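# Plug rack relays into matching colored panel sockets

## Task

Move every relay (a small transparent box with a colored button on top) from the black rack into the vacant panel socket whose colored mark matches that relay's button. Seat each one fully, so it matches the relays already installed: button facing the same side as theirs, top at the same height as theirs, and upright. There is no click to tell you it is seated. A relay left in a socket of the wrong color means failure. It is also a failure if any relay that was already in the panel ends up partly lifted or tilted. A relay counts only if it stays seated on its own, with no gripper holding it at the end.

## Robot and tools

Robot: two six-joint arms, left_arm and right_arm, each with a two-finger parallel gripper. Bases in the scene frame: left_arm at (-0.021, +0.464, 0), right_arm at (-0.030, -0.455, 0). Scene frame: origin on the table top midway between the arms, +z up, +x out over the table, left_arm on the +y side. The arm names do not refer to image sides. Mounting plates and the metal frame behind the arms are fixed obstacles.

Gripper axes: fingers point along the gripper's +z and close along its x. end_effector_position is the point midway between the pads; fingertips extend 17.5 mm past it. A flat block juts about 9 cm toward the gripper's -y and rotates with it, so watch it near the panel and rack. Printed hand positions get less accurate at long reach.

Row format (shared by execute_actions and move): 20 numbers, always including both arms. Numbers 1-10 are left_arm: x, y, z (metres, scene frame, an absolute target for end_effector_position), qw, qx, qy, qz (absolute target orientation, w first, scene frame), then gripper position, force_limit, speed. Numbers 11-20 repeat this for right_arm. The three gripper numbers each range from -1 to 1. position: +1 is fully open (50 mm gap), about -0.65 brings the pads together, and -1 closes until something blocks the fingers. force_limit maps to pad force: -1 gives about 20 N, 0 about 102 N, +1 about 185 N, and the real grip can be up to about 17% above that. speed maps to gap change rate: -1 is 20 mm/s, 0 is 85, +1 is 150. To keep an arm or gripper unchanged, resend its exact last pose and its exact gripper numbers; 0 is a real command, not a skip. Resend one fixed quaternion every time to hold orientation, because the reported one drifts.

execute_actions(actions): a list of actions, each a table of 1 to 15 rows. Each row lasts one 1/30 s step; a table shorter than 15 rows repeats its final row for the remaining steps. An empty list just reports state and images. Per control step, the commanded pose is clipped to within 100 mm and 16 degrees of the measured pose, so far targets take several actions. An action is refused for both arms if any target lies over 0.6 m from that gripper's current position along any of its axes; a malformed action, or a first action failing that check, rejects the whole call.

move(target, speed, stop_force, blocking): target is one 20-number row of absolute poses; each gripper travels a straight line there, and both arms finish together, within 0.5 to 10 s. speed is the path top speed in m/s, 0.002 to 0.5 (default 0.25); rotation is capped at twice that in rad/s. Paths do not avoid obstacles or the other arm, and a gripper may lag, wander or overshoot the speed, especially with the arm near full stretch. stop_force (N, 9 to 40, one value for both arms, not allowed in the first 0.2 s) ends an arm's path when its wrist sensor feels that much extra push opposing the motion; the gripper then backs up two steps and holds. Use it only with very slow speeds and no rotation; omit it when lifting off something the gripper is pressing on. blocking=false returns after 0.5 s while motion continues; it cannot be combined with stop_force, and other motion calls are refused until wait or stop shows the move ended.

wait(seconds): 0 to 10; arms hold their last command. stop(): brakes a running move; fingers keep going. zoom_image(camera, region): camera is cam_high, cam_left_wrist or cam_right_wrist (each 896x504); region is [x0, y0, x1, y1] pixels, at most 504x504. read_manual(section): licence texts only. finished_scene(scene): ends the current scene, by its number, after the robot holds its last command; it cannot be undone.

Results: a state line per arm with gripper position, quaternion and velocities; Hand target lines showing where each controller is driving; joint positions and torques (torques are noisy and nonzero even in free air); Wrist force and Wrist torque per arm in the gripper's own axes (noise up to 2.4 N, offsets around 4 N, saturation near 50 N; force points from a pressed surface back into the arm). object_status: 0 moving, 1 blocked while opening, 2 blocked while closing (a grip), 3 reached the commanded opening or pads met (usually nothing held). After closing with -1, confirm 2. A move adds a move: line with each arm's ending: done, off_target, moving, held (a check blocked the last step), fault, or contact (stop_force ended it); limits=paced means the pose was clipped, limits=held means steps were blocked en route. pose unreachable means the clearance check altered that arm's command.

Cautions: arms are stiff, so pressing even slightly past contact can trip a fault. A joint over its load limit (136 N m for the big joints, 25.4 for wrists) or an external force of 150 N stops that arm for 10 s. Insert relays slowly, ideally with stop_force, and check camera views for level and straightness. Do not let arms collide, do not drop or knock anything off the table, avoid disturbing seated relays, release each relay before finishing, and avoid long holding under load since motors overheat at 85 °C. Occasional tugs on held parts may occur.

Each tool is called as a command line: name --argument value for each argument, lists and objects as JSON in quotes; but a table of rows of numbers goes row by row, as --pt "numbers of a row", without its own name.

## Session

execute_actions --actions '[]'

Scene clock: 0.00 s.
left_arm: end_effector_position=(+0.2690, +0.0784, +0.1242) position_measured=3 object_status=3 end_effector_quat_wxyz=(-0.353, +0.742, +0.505, -0.264) end_effector_velocity=(+0.000, +0.000, +0.000) end_effector_angular_velocity=(+0.000, -0.000, +0.000) | right_arm: end_effector_position=(+0.7112, -0.2641, +0.2444) position_measured=3 object_status=3 end_effector_quat_wxyz=(+0.385, +0.577, +0.711, +0.115) end_effector_velocity=(+0.000, +0.000, -0.000) end_effector_angular_velocity=(-0.000, +0.001, +0.000)
Joint positions: left_arm=[-1.066 -0.945  1.375 -1.181 -2.035 -0.352] | right_arm=[ 3.743 -1.992 -1.551 -0.673  0.879  0.268]
Joint velocities: left_arm=[ 0.    -0.    -0.     0.     0.001 -0.   ] | right_arm=[-0. -0. -0. -0.  0. -0.]
Joint torques (N m, as the arm reports them, + toward a larger angle): no reading
Motor temperatures (°C, as the motors report them): left_arm=[30 26 28 34 30 34] | right_arm=[30 30 28 36 37 35]
Wrist force (N, on the end effector, along its own x y z axes, offset not removed): no reading
Wrist torque (N m, same axes, about the end effector's origin, offset not removed): no reading
Hand target (left_arm): +0.269, +0.078, +0.124; -0.353, +0.742, +0.505, -0.264
Hand target (right_arm): +0.711, -0.264, +0.244; +0.385, +0.577, +0.711, +0.115
camera_calibration (this result's frames):
cam_left_wrist: T_world_to_cam=[[0.358475, 0.931263, -0.0651552, -0.158101], [0.744037, -0.327163, -0.582557, -0.101331], [-0.563831, 0.160354, -0.810174, 0.390134], [0, 0, 0, 1]] pos_world=[0.352038, 0.0515226, 0.246744]
cam_right_wrist: T_world_to_cam=[[-0.11109, 0.899136, -0.423337, 0.41359], [0.515198, 0.416368, 0.749139, -0.442085], [0.849841, -0.134881, -0.509487, -0.36645], [0, 0, 0, 1]] pos_world=[0.585131, -0.23723, 0.319569]

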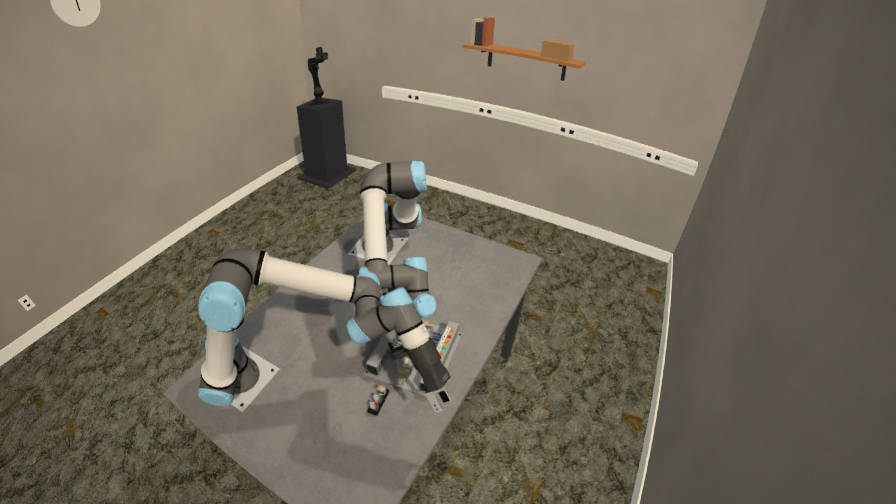

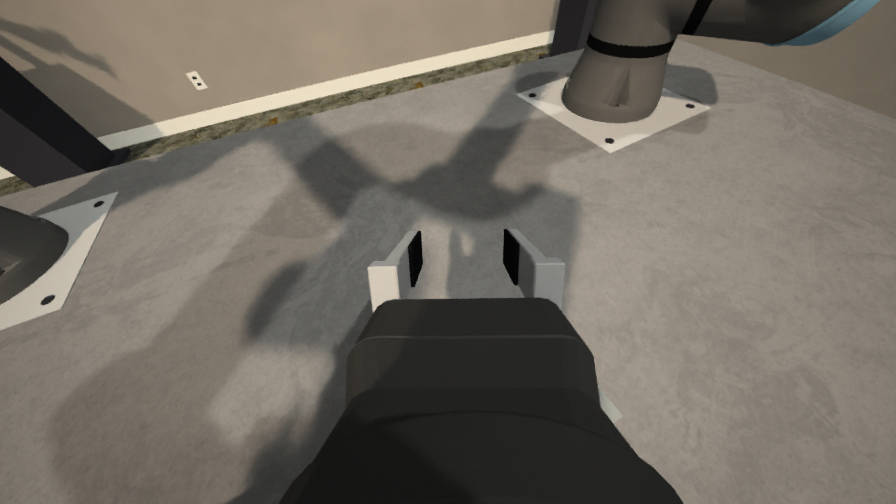

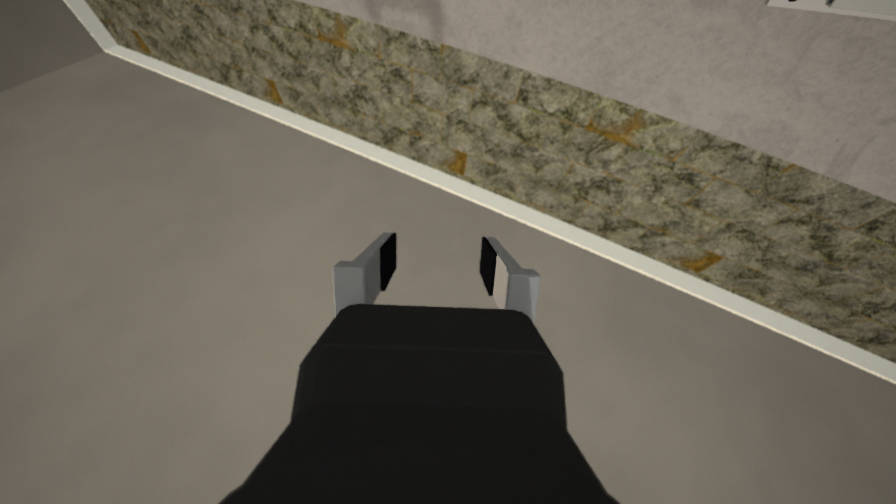

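move --target '[0.269,0.42,0.28,-0.353,0.742,0.505,-0.264,1,0,0, 0.50,-0.17,0.32,0,0.7071,0.7071,0,1,0,0]' --speed 0.4

Scene clock: 19.33 s.
left_arm: end_effector_position=(+0.2690, +0.4201, +0.2794) position_measured=3 object_status=3 end_effector_quat_wxyz=(-0.353, +0.742, +0.505, -0.263) end_effector_velocity=(+0.000, +0.002, +0.001) end_effector_angular_velocity=(+0.000, -0.000, -0.000) | right_arm: end_effector_position=(+0.5003, -0.1697, +0.3204) position_measured=3 object_status=3 end_effector_quat_wxyz=(+0.000, +0.707, +0.707, -0.000) end_effector_velocity=(-0.001, +0.001, -0.000) end_effector_angular_velocity=(+0.001, +0.005, -0.001)
Joint positions: left_arm=[-0.624 -1.431  1.632 -0.866 -1.695 -0.054] | right_arm=[ 3.775 -1.853 -1.231 -1.628  1.57   0.69 ]
Joint velocities: left_arm=[ 0.004 -0.001 -0.002  0.003  0.003  0.002] | right_arm=[-0.    -0.001  0.001 -0.003  0.004  0.   ]
Joint torques (N m, as the arm reports them, + toward a larger angle): left_arm=[  5.35 -40.42 -26.2    1.75   2.47   1.77] | right_arm=[-12.23  25.67  37.62   1.87   1.28   2.46]
Motor temperatures (°C, as the motors report them): left_arm=[30 26 28 34 30 34] | right_arm=[30 30 28 36 37 35]
Wrist force (N, on the end effector, along its own x y z axes, offset not removed): left_arm=[2.0 -0.7 0.7] | right_arm=[1.9 0.0 0.7]
Wrist torque (N m, same axes, about the end effector's origin, offset not removed): left_arm=[-0.04 -0.45 0.14] | right_arm=[0.09 -0.31 0.00]
Hand target (left_arm): +0.269, +0.420, +0.280; -0.353, +0.742, +0.505, -0.263
Hand target (right_arm): +0.500, -0.170, +0.320; +0.000, +0.707, +0.707, -0.000
Off the commanded pose (left_arm): 0.001 m, 0 deg.
Off the commanded pose (right_arm): 0.001 m, 0 deg.
move: done
camera_calibration (this result's frames):
cam_left_wrist: T_world_to_cam=[[0.358825, 0.931237, -0.0635704, -0.46677], [0.74539, -0.326875, -0.580988, 0.0999612], [-0.561817, 0.161088, -0.811426, 0.460593], [0, 0, 0, 1]] pos_world=[0.351748, 0.393153, 0.40214]
cam_right_wrist: T_world_to_cam=[[-0.0610324, 0.997316, 0.0404577, 0.18048], [0.960381, 0.047633, 0.274589, -0.562889], [0.271925, 0.0556136, -0.96071, 0.330228], [0, 0, 0, 1]] pos_world=[0.461806, -0.171549, 0.464515]

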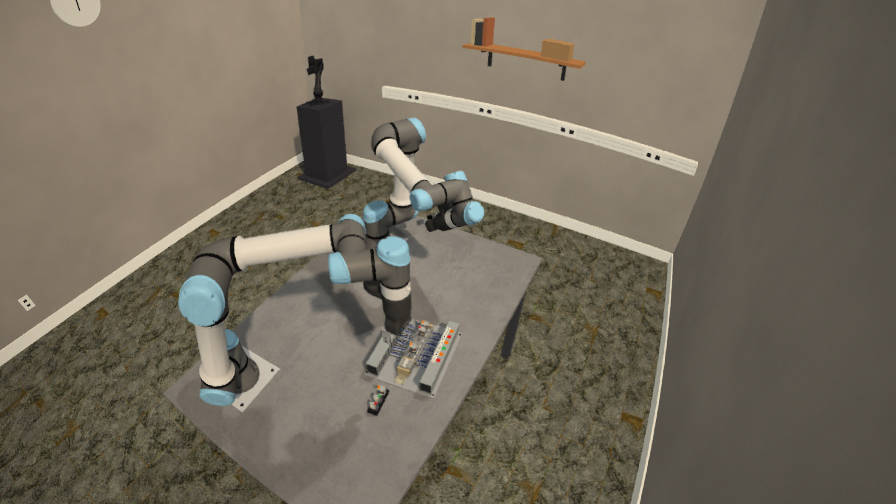

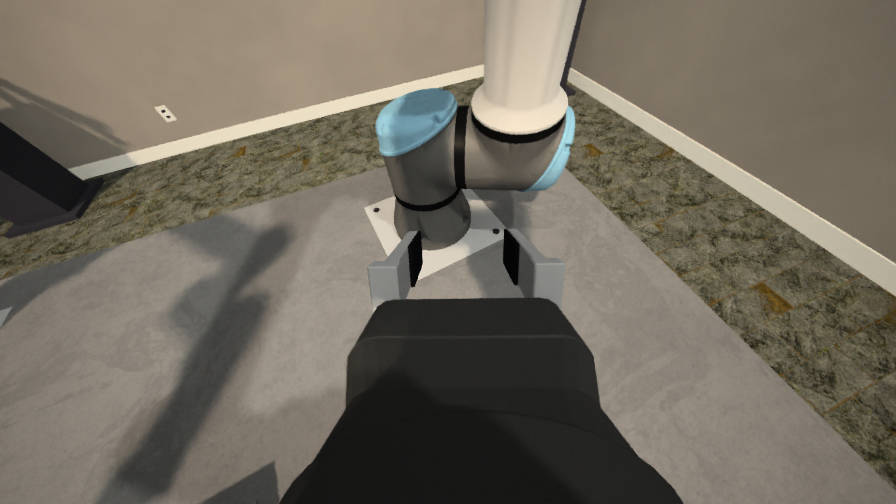

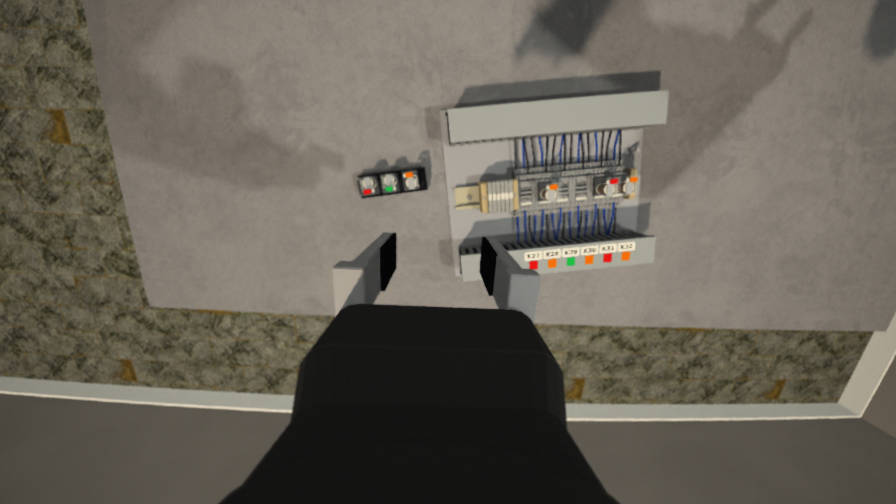

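zoom_image --camera "cam_right_wrist" --region '[440,70,680,290]'

zoom_image --camera "cam_right_wrist" --region '[340,130,460,230]'

Region (440, 70, 680, 290) of cam_right_wrist's 896x504 image, scaled by 2.100, with more detail than that image has; it fills the top 462 rows of this view, and the rest is white.

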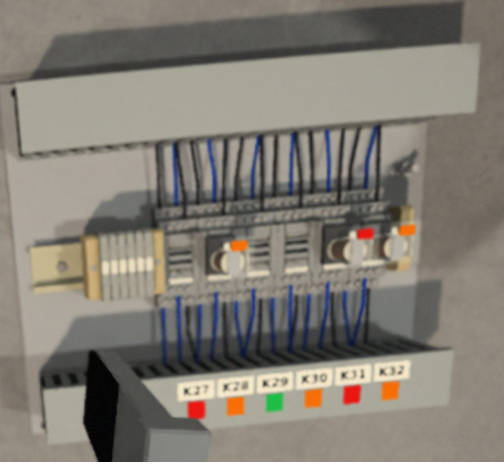

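Region (340, 130, 460, 230) of cam_right_wrist's 896x504 image, scaled by 4.200, with more detail than that image has.

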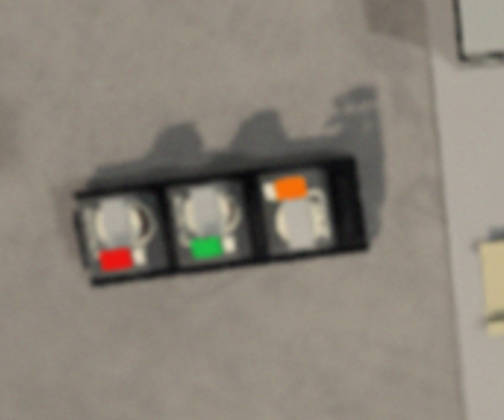

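move --target '[0.269,0.42,0.28,-0.353,0.742,0.505,-0.264,1,0,0, 0.478,-0.272,0.085,0,0.1002,-0.9950,0,1,-0.3,0]' --speed 0.5

move --target '[0.269,0.42,0.28,-0.353,0.742,0.505,-0.264,1,0,0, 0.478,-0.272,0.060,0,0.1002,-0.9950,0,1,-0.3,0]' --speed 0.1

zoom_image --camera "cam_right_wrist" --region '[340,130,540,310]'

Scene clock: 55.27 s.
left_arm: end_effector_position=(+0.2690, +0.4200, +0.2800) position_measured=3 object_status=3 end_effector_quat_wxyz=(-0.353, +0.742, +0.505, -0.264) end_effector_velocity=(-0.000, -0.000, -0.000) end_effector_angular_velocity=(+0.000, +0.000, -0.001) | right_arm: end_effector_position=(+0.4774, -0.2723, +0.0853) position_measured=3 object_status=3 end_effector_quat_wxyz=(-0.000, -0.100, +0.995, -0.000) end_effector_velocity=(-0.000, -0.001, -0.002) end_effector_angular_velocity=(+0.002, +0.000, +0.012)
Joint positions: left_arm=[-0.623 -1.431  1.631 -0.864 -1.696 -0.053] | right_arm=[ 3.724 -1.81  -1.919 -0.983  1.571 -1.132]
Joint velocities: left_arm=[-0.001 -0.     0.001 -0.    -0.     0.   ] | right_arm=[-0.002 -0.    -0.005  0.006  0.002 -0.013]
Joint torques (N m, as the arm reports them, + toward a larger angle): left_arm=[ -8.11 -19.7  -27.62   1.65  -2.18   1.39] | right_arm=[-12.34  19.56  10.13   4.78   1.26  -1.96]
Motor temperatures (°C, as the motors report them): left_arm=[30 26 28 34 30 34] | right_arm=[30 30 28 36 37 35]
Wrist force (N, on the end effector, along its own x y z axes, offset not removed): left_arm=[3.2 -0.1 1.9] | right_arm=[2.6 1.3 1.5]
Wrist torque (N m, same axes, about the end effector's origin, offset not removed): left_arm=[0.12 -0.67 0.10] | right_arm=[0.31 -0.55 -0.09]
Hand target (left_arm): +0.269, +0.420, +0.280; -0.353, +0.742, +0.505, -0.264
Hand target (right_arm): +0.477, -0.272, +0.085; -0.000, -0.100, +0.995, +0.000
Off the commanded pose (left_arm): 0.000 m, 0 deg.
Off the commanded pose (right_arm): 0.001 m, 0 deg.
move: done
camera_calibration (this result's frames):
cam_left_wrist: T_world_to_cam=[[0.358806, 0.931144, -0.0650283, -0.466177], [0.744518, -0.327519, -0.581742, 0.100941], [-0.562984, 0.160318, -0.81077, 0.461533], [0, 0, 0, 1]] pos_world=[0.35195, 0.393146, 0.402604]
cam_right_wrist: T_world_to_cam=[[-0.965255, -0.25803, 0.0412667, 0.380677], [-0.237383, 0.931885, 0.274297, 0.341136], [-0.109233, 0.254971, -0.960759, 0.352573], [0, 0, 0, 1]] pos_world=[0.486943, -0.30957, 0.229456]

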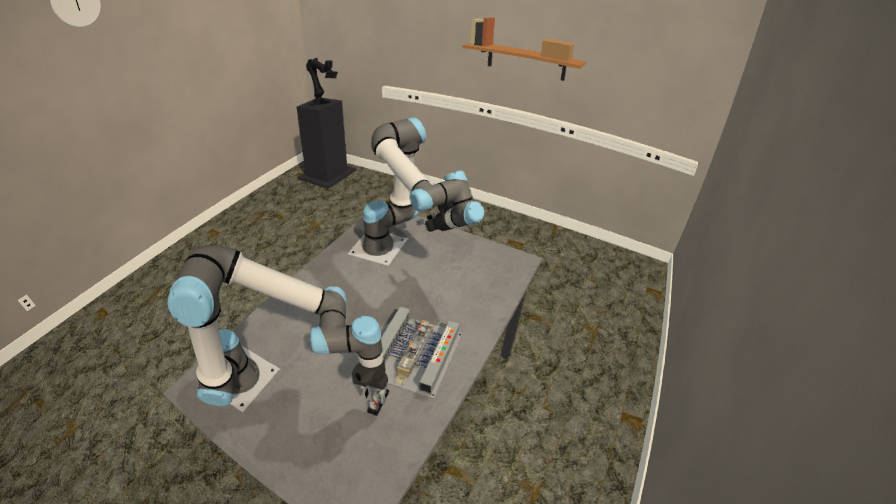

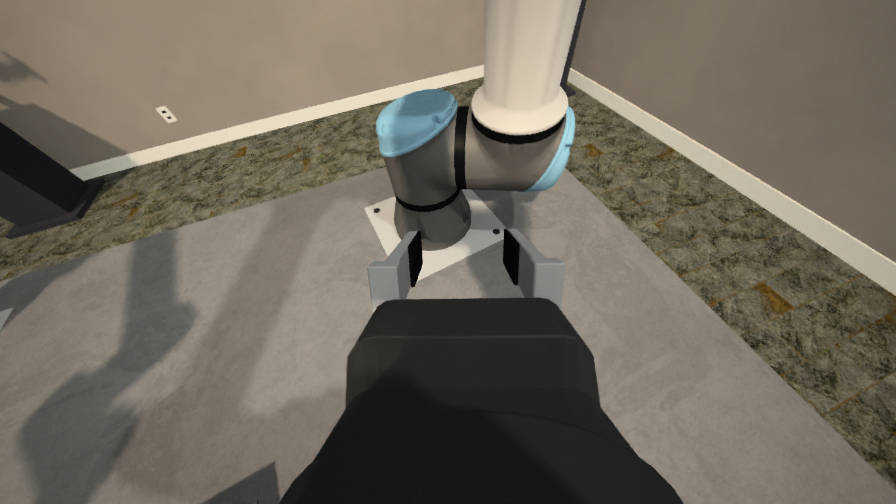

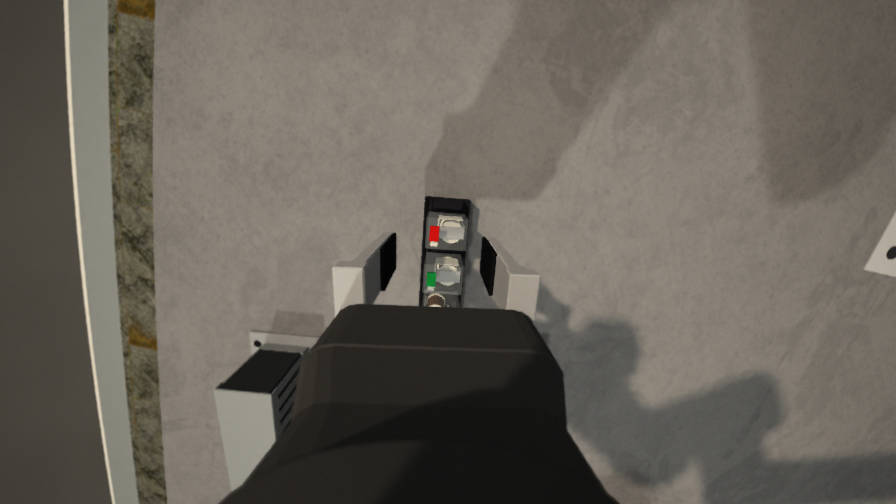

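Scene clock: 56.13 s.
left_arm: end_effector_position=(+0.2690, +0.4200, +0.2800) position_measured=3 object_status=3 end_effector_quat_wxyz=(-0.353, +0.742, +0.505, -0.264) end_effector_velocity=(-0.000, +0.000, +0.000) end_effector_angular_velocity=(+0.001, +0.002, -0.001) | right_arm: end_effector_position=(+0.4779, -0.2720, +0.0603) position_measured=3 object_status=3 end_effector_quat_wxyz=(-0.000, -0.100, +0.995, -0.000) end_effector_velocity=(+0.000, +0.000, -0.002) end_effector_angular_velocity=(+0.001, -0.001, +0.000)
Joint positions: left_arm=[-0.623 -1.431  1.631 -0.864 -1.696 -0.053] | right_arm=[ 3.724 -1.848 -1.947 -0.917  1.571 -1.133]
Joint velocities: left_arm=[-0.     0.    -0.     0.002  0.001  0.   ] | right_arm=[ 0.    -0.003 -0.002  0.006  0.    -0.   ]
Joint torques (N m, as the arm reports them, + toward a larger angle): left_arm=[ -7.68 -20.31 -27.79   1.69  -2.23   1.61] | right_arm=[-11.77  20.41  10.48   4.69   1.34  -2.19]
Motor temperatures (°C, as the motors report them): left_arm=[30 26 28 34 30 34] | right_arm=[30 30 28 36 37 35]
Wrist force (N, on the end effector, along its own x y z axes, offset not removed): left_arm=[2.6 -0.1 1.2] | right_arm=[2.2 -0.4 0.9]
Wrist torque (N m, same axes, about the end effector's origin, offset not removed): left_arm=[0.08 -0.66 0.06] | right_arm=[0.01 -0.47 0.01]
Hand target (left_arm): +0.269, +0.420, +0.280; -0.353, +0.742, +0.505, -0.264
Hand target (right_arm): +0.478, -0.272, +0.060; -0.000, -0.100, +0.995, -0.000
Off the commanded pose (left_arm): 0.000 m, 0 deg.
Off the commanded pose (right_arm): 0.000 m, 0 deg.
move: done
camera_calibration (this result's frames):
cam_left_wrist: T_world_to_cam=[[0.358807, 0.931144, -0.0650311, -0.466175], [0.744517, -0.327521, -0.581743, 0.100942], [-0.562986, 0.160317, -0.810769, 0.461535], [0, 0, 0, 1]] pos_world=[0.351951, 0.393145, 0.402604]
cam_right_wrist: T_world_to_cam=[[-0.964917, -0.259311, 0.041153, 0.381789], [-0.238634, 0.931526, 0.274433, 0.348369], [-0.109499, 0.254984, -0.960725, 0.328631], [0, 0, 0, 1]] pos_world=[0.487512, -0.309308, 0.204409]

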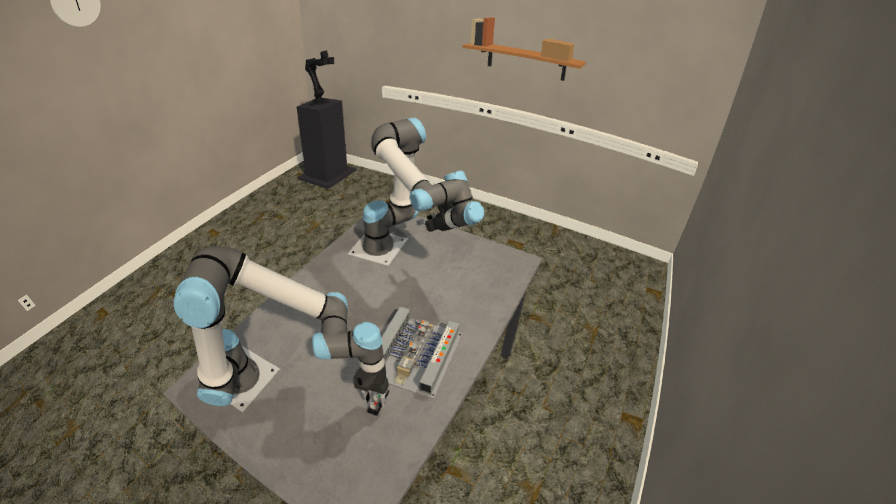

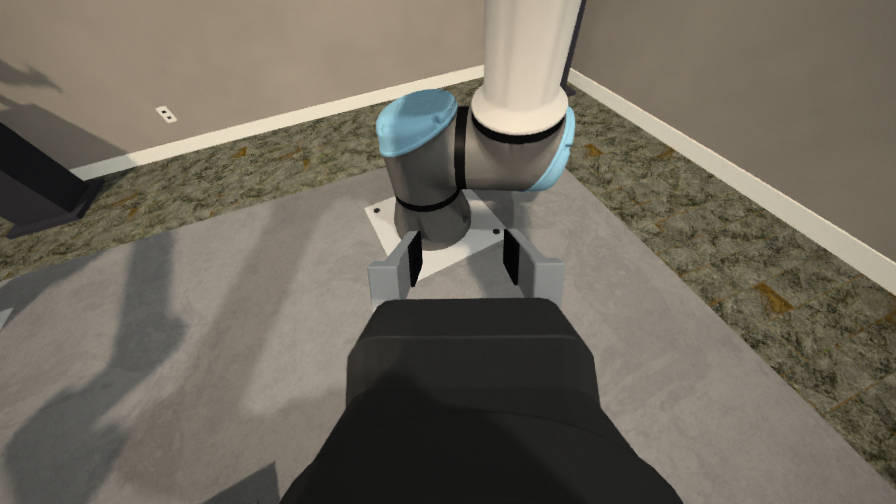

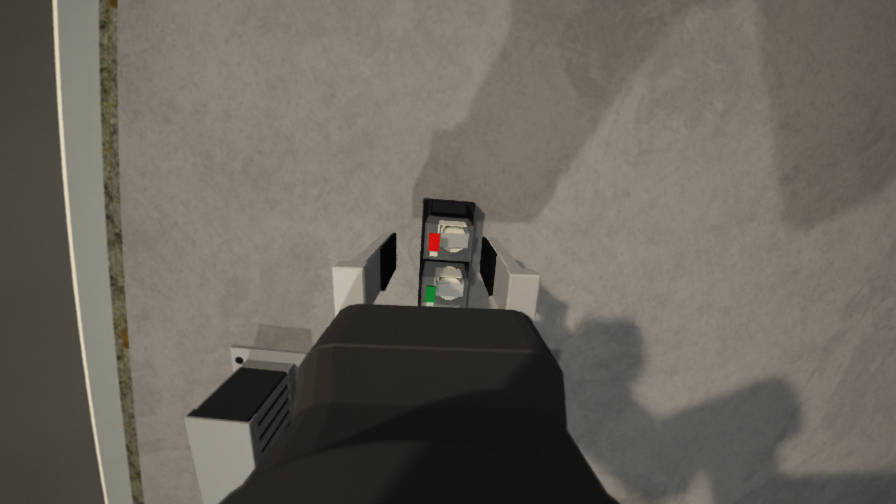

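Region (340, 130, 540, 310) of cam_right_wrist's 896x504 image, scaled by 2.520, with more detail than that image has; it fills the top 454 rows of this view, and the rest is white.

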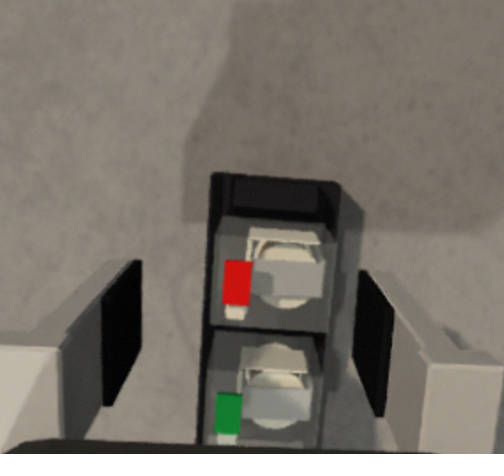

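move --target '[0.269,0.42,0.28,-0.353,0.742,0.505,-0.264,1,0,0, 0.4724,-0.2799,0.0600,0,0.1002,-0.9950,0,1,-0.3,0]' --speed 0.1

move --target '[0.269,0.42,0.28,-0.353,0.742,0.505,-0.264,1,0,0, 0.4724,-0.2799,0.0550,0,0.1002,-0.9950,0,1,-0.3,0]' --speed 0.05

zoom_image --camera "cam_right_wrist" --region '[340,130,540,310]'

Scene clock: 61.63 s.
left_arm: end_effector_position=(+0.2690, +0.4200, +0.2800) position_measured=3 object_status=3 end_effector_quat_wxyz=(-0.353, +0.742, +0.505, -0.264) end_effector_velocity=(+0.001, -0.001, +0.001) end_effector_angular_velocity=(-0.002, -0.002, +0.001) | right_arm: end_effector_position=(+0.4725, -0.2797, +0.0600) position_measured=3 object_status=3 end_effector_quat_wxyz=(-0.000, -0.100, +0.995, -0.000) end_effector_velocity=(-0.001, -0.002, +0.000) end_effector_angular_velocity=(+0.001, -0.001, -0.000)
Joint positions: left_arm=[-0.623 -1.431  1.631 -0.864 -1.696 -0.053] | right_arm=[ 3.718 -1.832 -1.97  -0.911  1.571 -1.139]
Joint velocities: left_arm=[-0.    -0.    -0.003 -0.    -0.001  0.   ] | right_arm=[-0.002  0.004 -0.006  0.003  0.    -0.001]
Joint torques (N m, as the arm reports them, + toward a larger angle): left_arm=[ -7.19 -19.13 -26.92   1.36  -2.26   1.59] | right_arm=[-10.7   46.95   8.54   4.71   0.48  -1.82]
Motor temperatures (°C, as the motors report them): left_arm=[30 26 28 34 30 34] | right_arm=[30 30 28 36 37 35]
Wrist force (N, on the end effector, along its own x y z axes, offset not removed): left_arm=[3.2 -1.0 0.9] | right_arm=[1.9 0.4 1.2]
Wrist torque (N m, same axes, about the end effector's origin, offset not removed): left_arm=[-0.09 -0.72 0.02] | right_arm=[0.09 -0.33 -0.01]
Hand target (left_arm): +0.269, +0.420, +0.280; -0.353, +0.742, +0.505, -0.264
Hand target (right_arm): +0.472, -0.280, +0.060; -0.000, -0.100, +0.995, +0.000
Off the commanded pose (left_arm): 0.000 m, 0 deg.
Off the commanded pose (right_arm): 0.000 m, 0 deg.
move: done
camera_calibration (this result's frames):
cam_left_wrist: T_world_to_cam=[[0.358807, 0.931144, -0.0650311, -0.466175], [0.744517, -0.327521, -0.581743, 0.100942], [-0.562986, 0.160317, -0.810769, 0.461535], [0, 0, 0, 1]] pos_world=[0.351951, 0.393145, 0.402604]
cam_right_wrist: T_world_to_cam=[[-0.964915, -0.259318, 0.0411521, 0.374616], [-0.238641, 0.931524, 0.274433, 0.354269], [-0.1095, 0.254984, -0.960725, 0.329746], [0, 0, 0, 1]] pos_world=[0.482123, -0.316946, 0.204156]

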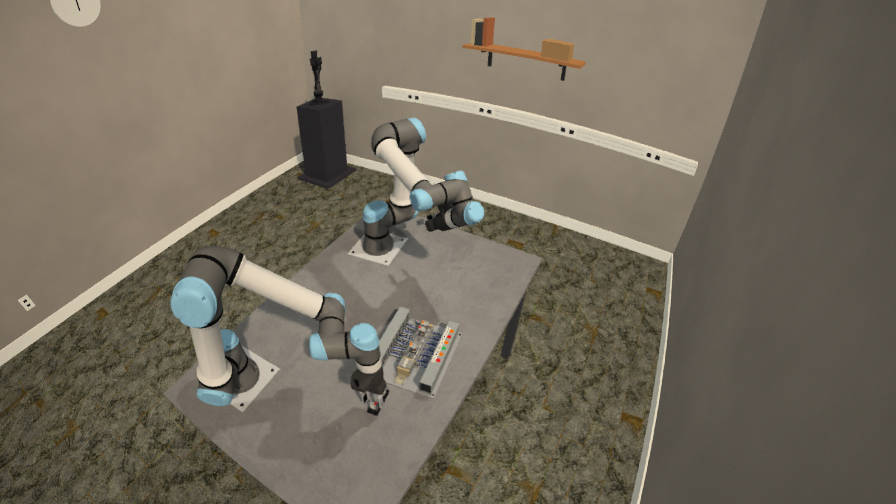

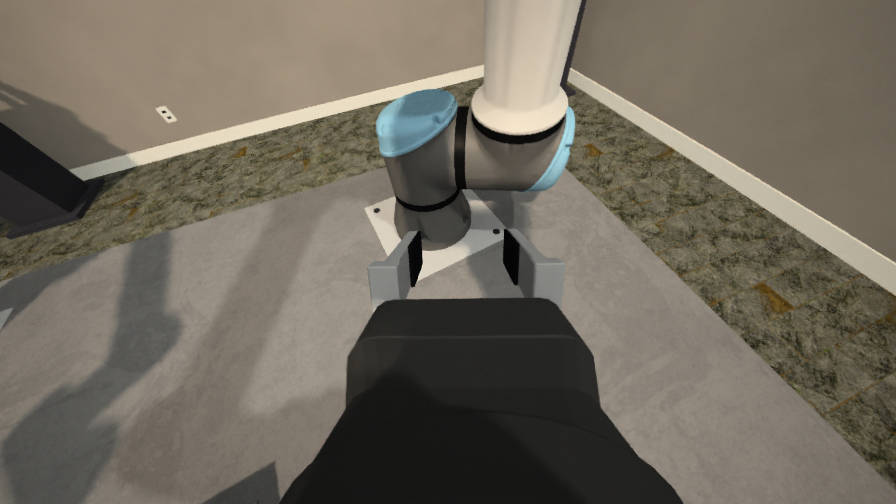

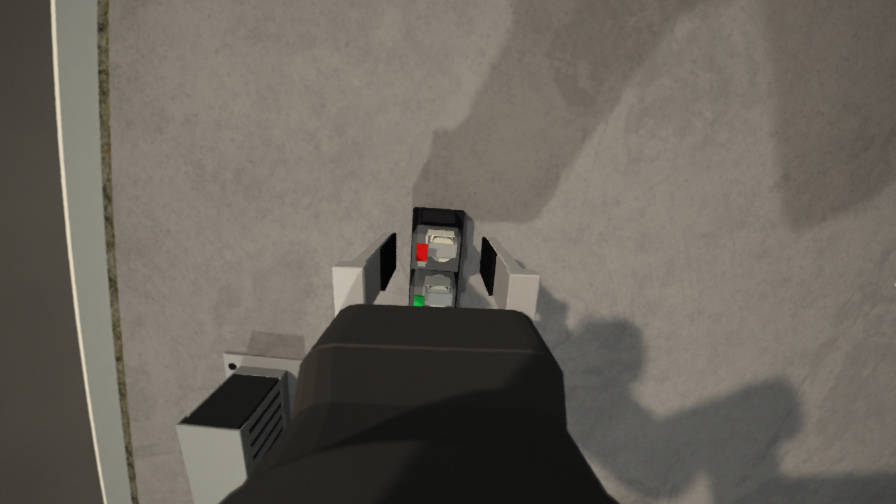

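Scene clock: 62.33 s.
left_arm: end_effector_position=(+0.2690, +0.4200, +0.2800) position_measured=3 object_status=3 end_effector_quat_wxyz=(-0.353, +0.742, +0.505, -0.264) end_effector_velocity=(-0.001, +0.001, +0.000) end_effector_angular_velocity=(+0.002, +0.004, +0.001) | right_arm: end_effector_position=(+0.4724, -0.2799, +0.0552) position_measured=3 object_status=3 end_effector_quat_wxyz=(+0.000, -0.100, +0.995, +0.000) end_effector_velocity=(+0.000, +0.000, -0.001) end_effector_angular_velocity=(+0.001, -0.001, +0.000)
Joint positions: left_arm=[-0.623 -1.431  1.631 -0.864 -1.696 -0.053] | right_arm=[ 3.718 -1.839 -1.976 -0.898  1.571 -1.139]
Joint velocities: left_arm=[ 0.001  0.     0.001  0.003 -0.     0.   ] | right_arm=[ 0.    -0.002 -0.002  0.006  0.    -0.   ]
Joint torques (N m, as the arm reports them, + toward a larger angle): left_arm=[ -7.77 -19.75 -27.27   1.51  -2.34   1.43] | right_arm=[-11.17  20.35   8.69   4.75   0.5   -1.82]
Motor temperatures (°C, as the motors report them): left_arm=[30 26 28 34 30 34] | right_arm=[30 30 28 36 37 35]
Wrist force (N, on the end effector, along its own x y z axes, offset not removed): left_arm=[2.0 -0.4 0.7] | right_arm=[0.1 1.7 0.4]
Wrist torque (N m, same axes, about the end effector's origin, offset not removed): left_arm=[0.04 -0.49 0.11] | right_arm=[0.37 0.03 0.05]
Hand target (left_arm): +0.269, +0.420, +0.280; -0.353, +0.742, +0.505, -0.264
Hand target (right_arm): +0.472, -0.280, +0.055; -0.000, -0.100, +0.995, -0.000
Off the commanded pose (left_arm): 0.000 m, 0 deg.
Off the commanded pose (right_arm): 0.000 m, 0 deg.
move: done
camera_calibration (this result's frames):
cam_left_wrist: T_world_to_cam=[[0.358807, 0.931144, -0.0650312, -0.466175], [0.744516, -0.327521, -0.581743, 0.100942], [-0.562986, 0.160317, -0.810769, 0.461535], [0, 0, 0, 1]] pos_world=[0.351951, 0.393145, 0.402604]
cam_right_wrist: T_world_to_cam=[[-0.964915, -0.259324, 0.0411189, 0.374613], [-0.238654, 0.931517, 0.274446, 0.35575], [-0.109473, 0.255003, -0.960723, 0.325179], [0, 0, 0, 1]] pos_world=[0.481969, -0.317163, 0.199369]

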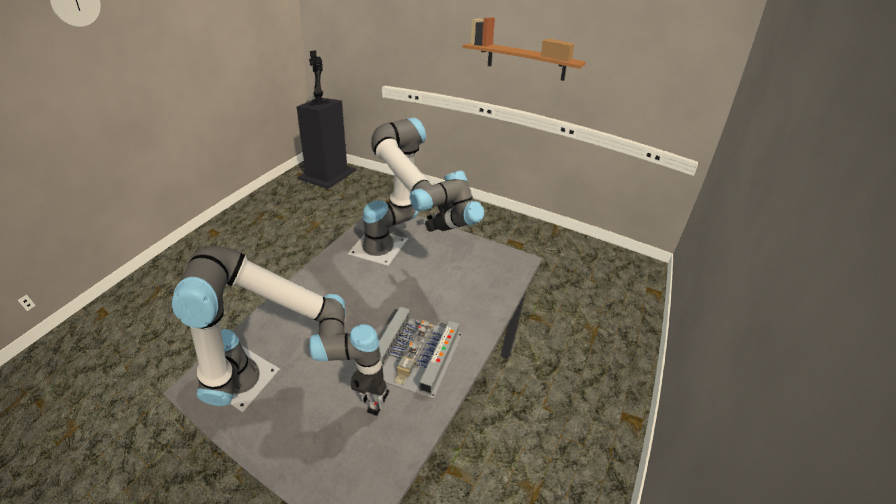

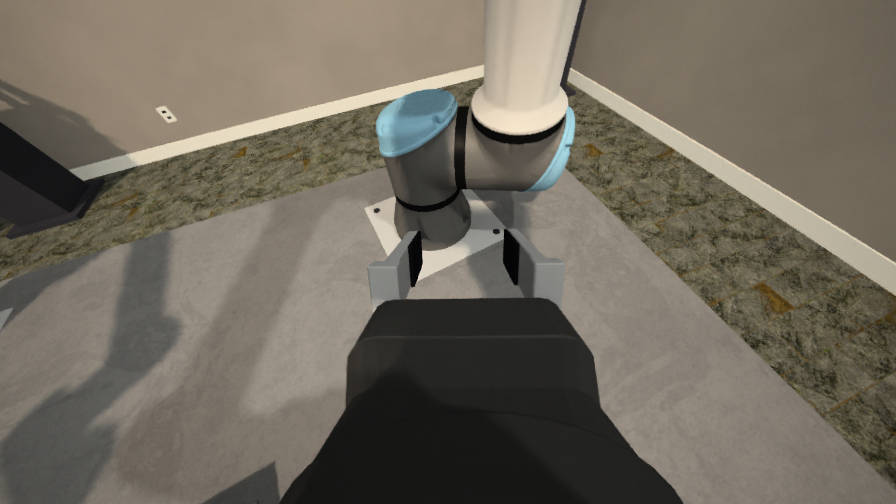

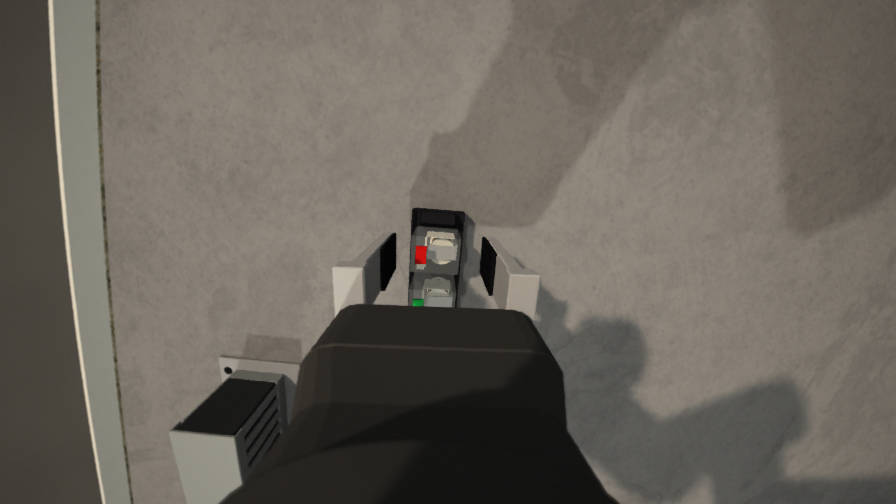

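Region (340, 130, 540, 310) of cam_right_wrist's 896x504 image, scaled by 2.520, with more detail than that image has; it fills the top 454 rows of this view, and the rest is white.

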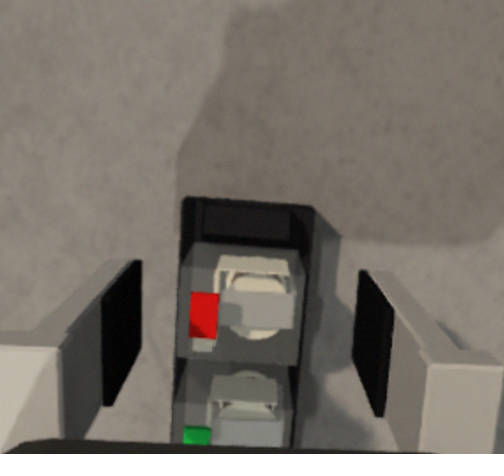

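zoom_image --camera "cam_right_wrist" --region '[370,200,510,310]'

Region (370, 200, 510, 310) of cam_right_wrist's 896x504 image, scaled by 3.600, with more detail than that image has; it fills the top 396 rows of this view, and the rest is white.

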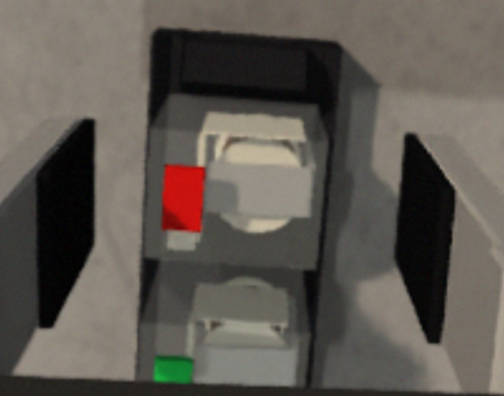

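move --target '[0.269,0.42,0.28,-0.353,0.742,0.505,-0.264,1,0,0, 0.4744,-0.2804,0.0550,0,0.1002,-0.9950,0,1,-0.3,0]' --speed 0.05

move --target '[0.269,0.42,0.28,-0.353,0.742,0.505,-0.264,1,0,0, 0.4744,-0.2804,0.0440,0,0.1002,-0.9950,0,1,-0.3,0]' --speed 0.05

zoom_image --camera "cam_right_wrist" --region '[370,200,510,310]'

Scene clock: 74.53 s.
left_arm: end_effector_position=(+0.2690, +0.4200, +0.2800) position_measured=3 object_status=3 end_effector_quat_wxyz=(-0.353, +0.742, +0.505, -0.264) end_effector_velocity=(-0.000, +0.000, -0.000) end_effector_angular_velocity=(+0.001, +0.001, -0.000) | right_arm: end_effector_position=(+0.4743, -0.2804, +0.0550) position_measured=3 object_status=3 end_effector_quat_wxyz=(-0.000, -0.100, +0.995, +0.000) end_effector_velocity=(+0.000, -0.000, +0.000) end_effector_angular_velocity=(-0.000, +0.000, +0.000)
Joint positions: left_arm=[-0.623 -1.431  1.631 -0.864 -1.696 -0.053] | right_arm=[ 3.715 -1.843 -1.971 -0.898  1.571 -1.142]
Joint velocities: left_arm=[0.    0.    0.001 0.    0.001 0.   ] | right_arm=[-0.001 -0.001  0.001 -0.001 -0.    -0.001]
Joint torques (N m, as the arm reports them, + toward a larger angle): left_arm=[ -7.34 -19.89 -26.92   1.22  -2.22   1.38] | right_arm=[-12.29  18.89  32.21   1.59  -0.63  -1.89]
Motor temperatures (°C, as the motors report them): left_arm=[30 26 28 34 30 34] | right_arm=[30 30 28 36 37 35]
Wrist force (N, on the end effector, along its own x y z axes, offset not removed): left_arm=[3.0 -1.3 1.0] | right_arm=[1.5 1.1 0.1]
Wrist torque (N m, same axes, about the end effector's origin, offset not removed): left_arm=[-0.15 -0.69 0.03] | right_arm=[0.30 -0.25 -0.03]
Hand target (left_arm): +0.269, +0.420, +0.280; -0.353, +0.742, +0.505, -0.264
Hand target (right_arm): +0.474, -0.280, +0.055; +0.000, -0.100, +0.995, +0.000
Off the commanded pose (left_arm): 0.000 m, 0 deg.
Off the commanded pose (right_arm): 0.000 m, 0 deg.
move: done
camera_calibration (this result's frames):
cam_left_wrist: T_world_to_cam=[[0.358807, 0.931144, -0.0650312, -0.466175], [0.744517, -0.327521, -0.581743, 0.100942], [-0.562986, 0.160317, -0.810769, 0.461535], [0, 0, 0, 1]] pos_world=[0.351951, 0.393145, 0.402604]
cam_right_wrist: T_world_to_cam=[[-0.964915, -0.259322, 0.0411272, 0.376358], [-0.23865, 0.931519, 0.274443, 0.356725], [-0.10948, 0.254999, -0.960724, 0.325302], [0, 0, 0, 1]] pos_world=[0.4839, -0.317649, 0.199146]

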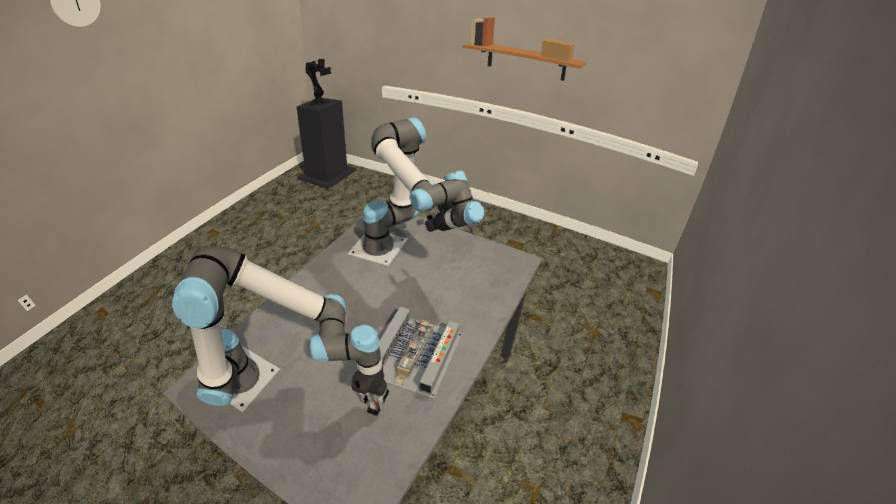

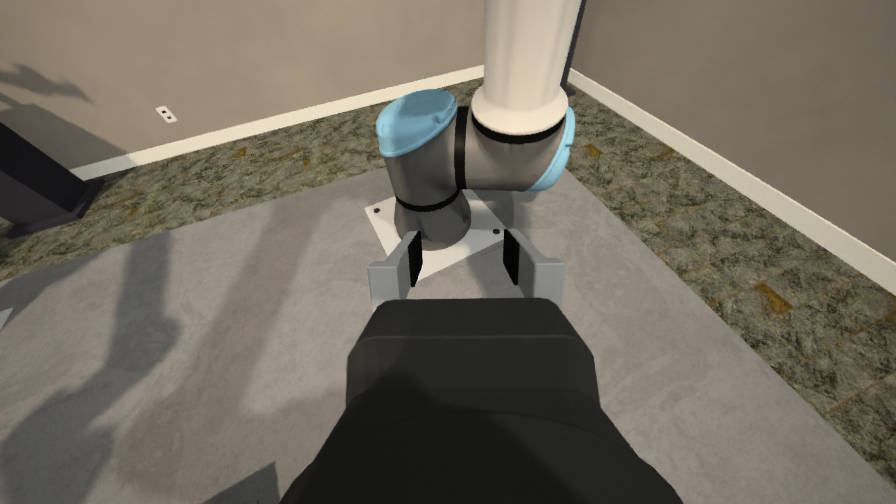

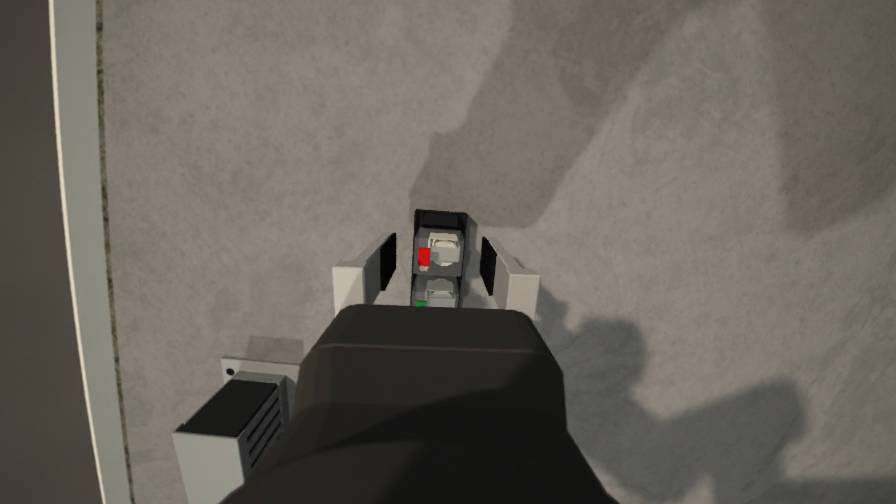

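Scene clock: 75.30 s.
left_arm: end_effector_position=(+0.2690, +0.4200, +0.2800) position_measured=3 object_status=3 end_effector_quat_wxyz=(-0.353, +0.742, +0.505, -0.264) end_effector_velocity=(+0.000, -0.000, +0.000) end_effector_angular_velocity=(-0.001, -0.002, +0.000) | right_arm: end_effector_position=(+0.4744, -0.2804, +0.0443) position_measured=3 object_status=3 end_effector_quat_wxyz=(-0.000, -0.100, +0.995, -0.000) end_effector_velocity=(+0.000, +0.000, -0.002) end_effector_angular_velocity=(+0.000, -0.001, +0.000)
Joint positions: left_arm=[-0.623 -1.431  1.631 -0.864 -1.696 -0.053] | right_arm=[ 3.715 -1.86  -1.983 -0.87   1.571 -1.142]
Joint velocities: left_arm=[-0.     0.    -0.001 -0.001 -0.    -0.   ] | right_arm=[ 0.    -0.004 -0.002  0.007  0.    -0.   ]
Joint torques (N m, as the arm reports them, + toward a larger angle): left_arm=[ -7.31 -20.94 -26.26   1.33  -2.17   1.31] | right_arm=[-12.17  19.41   9.89   4.71  -0.67  -2.17]
Motor temperatures (°C, as the motors report them): left_arm=[30 26 28 34 30 34] | right_arm=[30 30 28 36 37 35]
Wrist force (N, on the end effector, along its own x y z axes, offset not removed): left_arm=[2.4 -0.3 0.7] | right_arm=[1.1 -0.3 0.3]
Wrist torque (N m, same axes, about the end effector's origin, offset not removed): left_arm=[0.08 -0.50 0.02] | right_arm=[0.01 -0.25 0.06]
Hand target (left_arm): +0.269, +0.420, +0.280; -0.353, +0.742, +0.505, -0.264
Hand target (right_arm): +0.474, -0.280, +0.044; -0.000, -0.100, +0.995, -0.000
Off the commanded pose (left_arm): 0.000 m, 0 deg.
Off the commanded pose (right_arm): 0.000 m, 0 deg.
move: done
camera_calibration (this result's frames):
cam_left_wrist: T_world_to_cam=[[0.358807, 0.931144, -0.0650312, -0.466175], [0.744517, -0.327521, -0.581743, 0.100942], [-0.562986, 0.160317, -0.810769, 0.461535], [0, 0, 0, 1]] pos_world=[0.351951, 0.393145, 0.402604]
cam_right_wrist: T_world_to_cam=[[-0.964914, -0.259323, 0.0411487, 0.376834], [-0.238646, 0.931522, 0.274434, 0.359709], [-0.109498, 0.254986, -0.960725, 0.315019], [0, 0, 0, 1]] pos_world=[0.483949, -0.31768, 0.188424]

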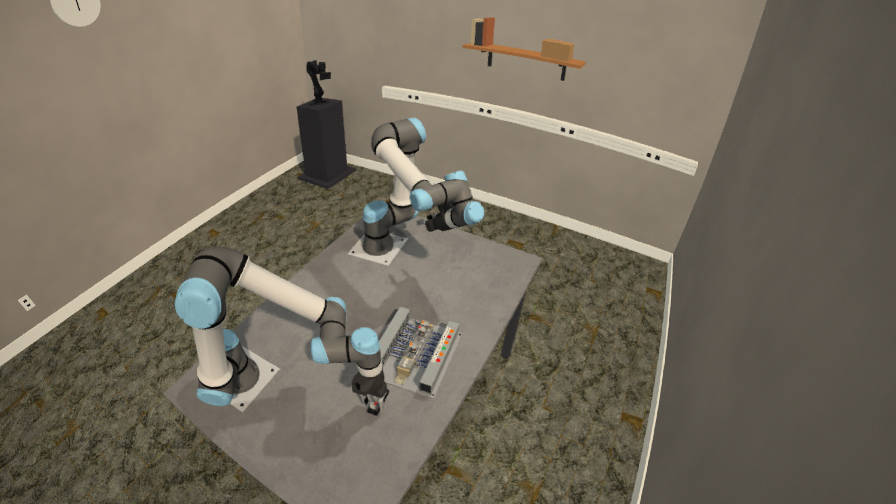

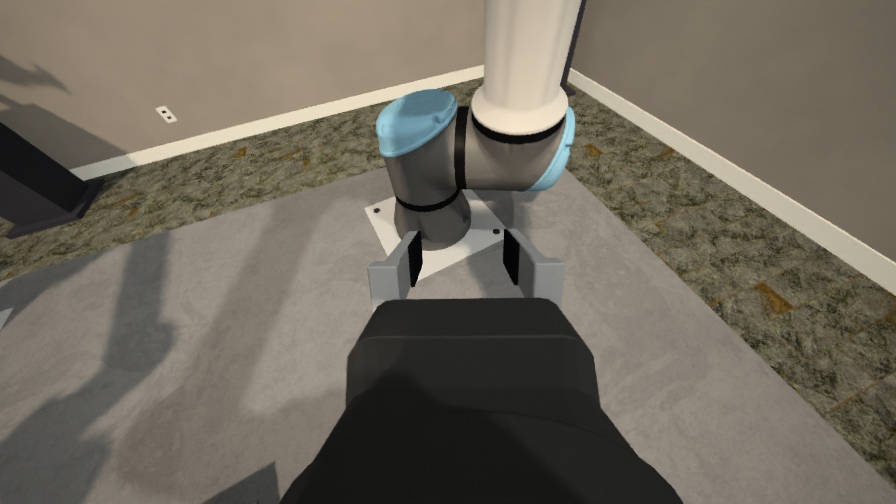

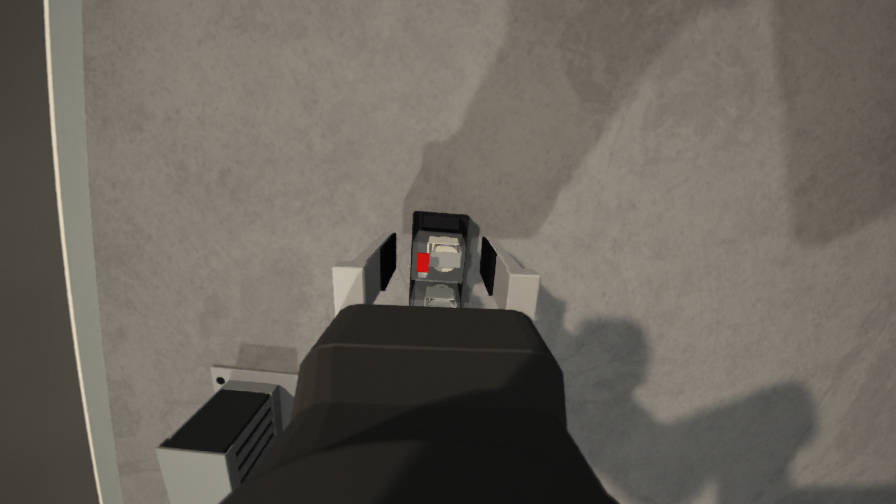

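Region (370, 200, 510, 310) of cam_right_wrist's 896x504 image, scaled by 3.600, with more detail than that image has; it fills the top 396 rows of this view, and the rest is white.

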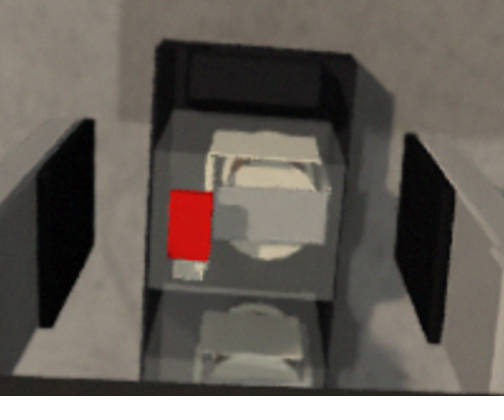

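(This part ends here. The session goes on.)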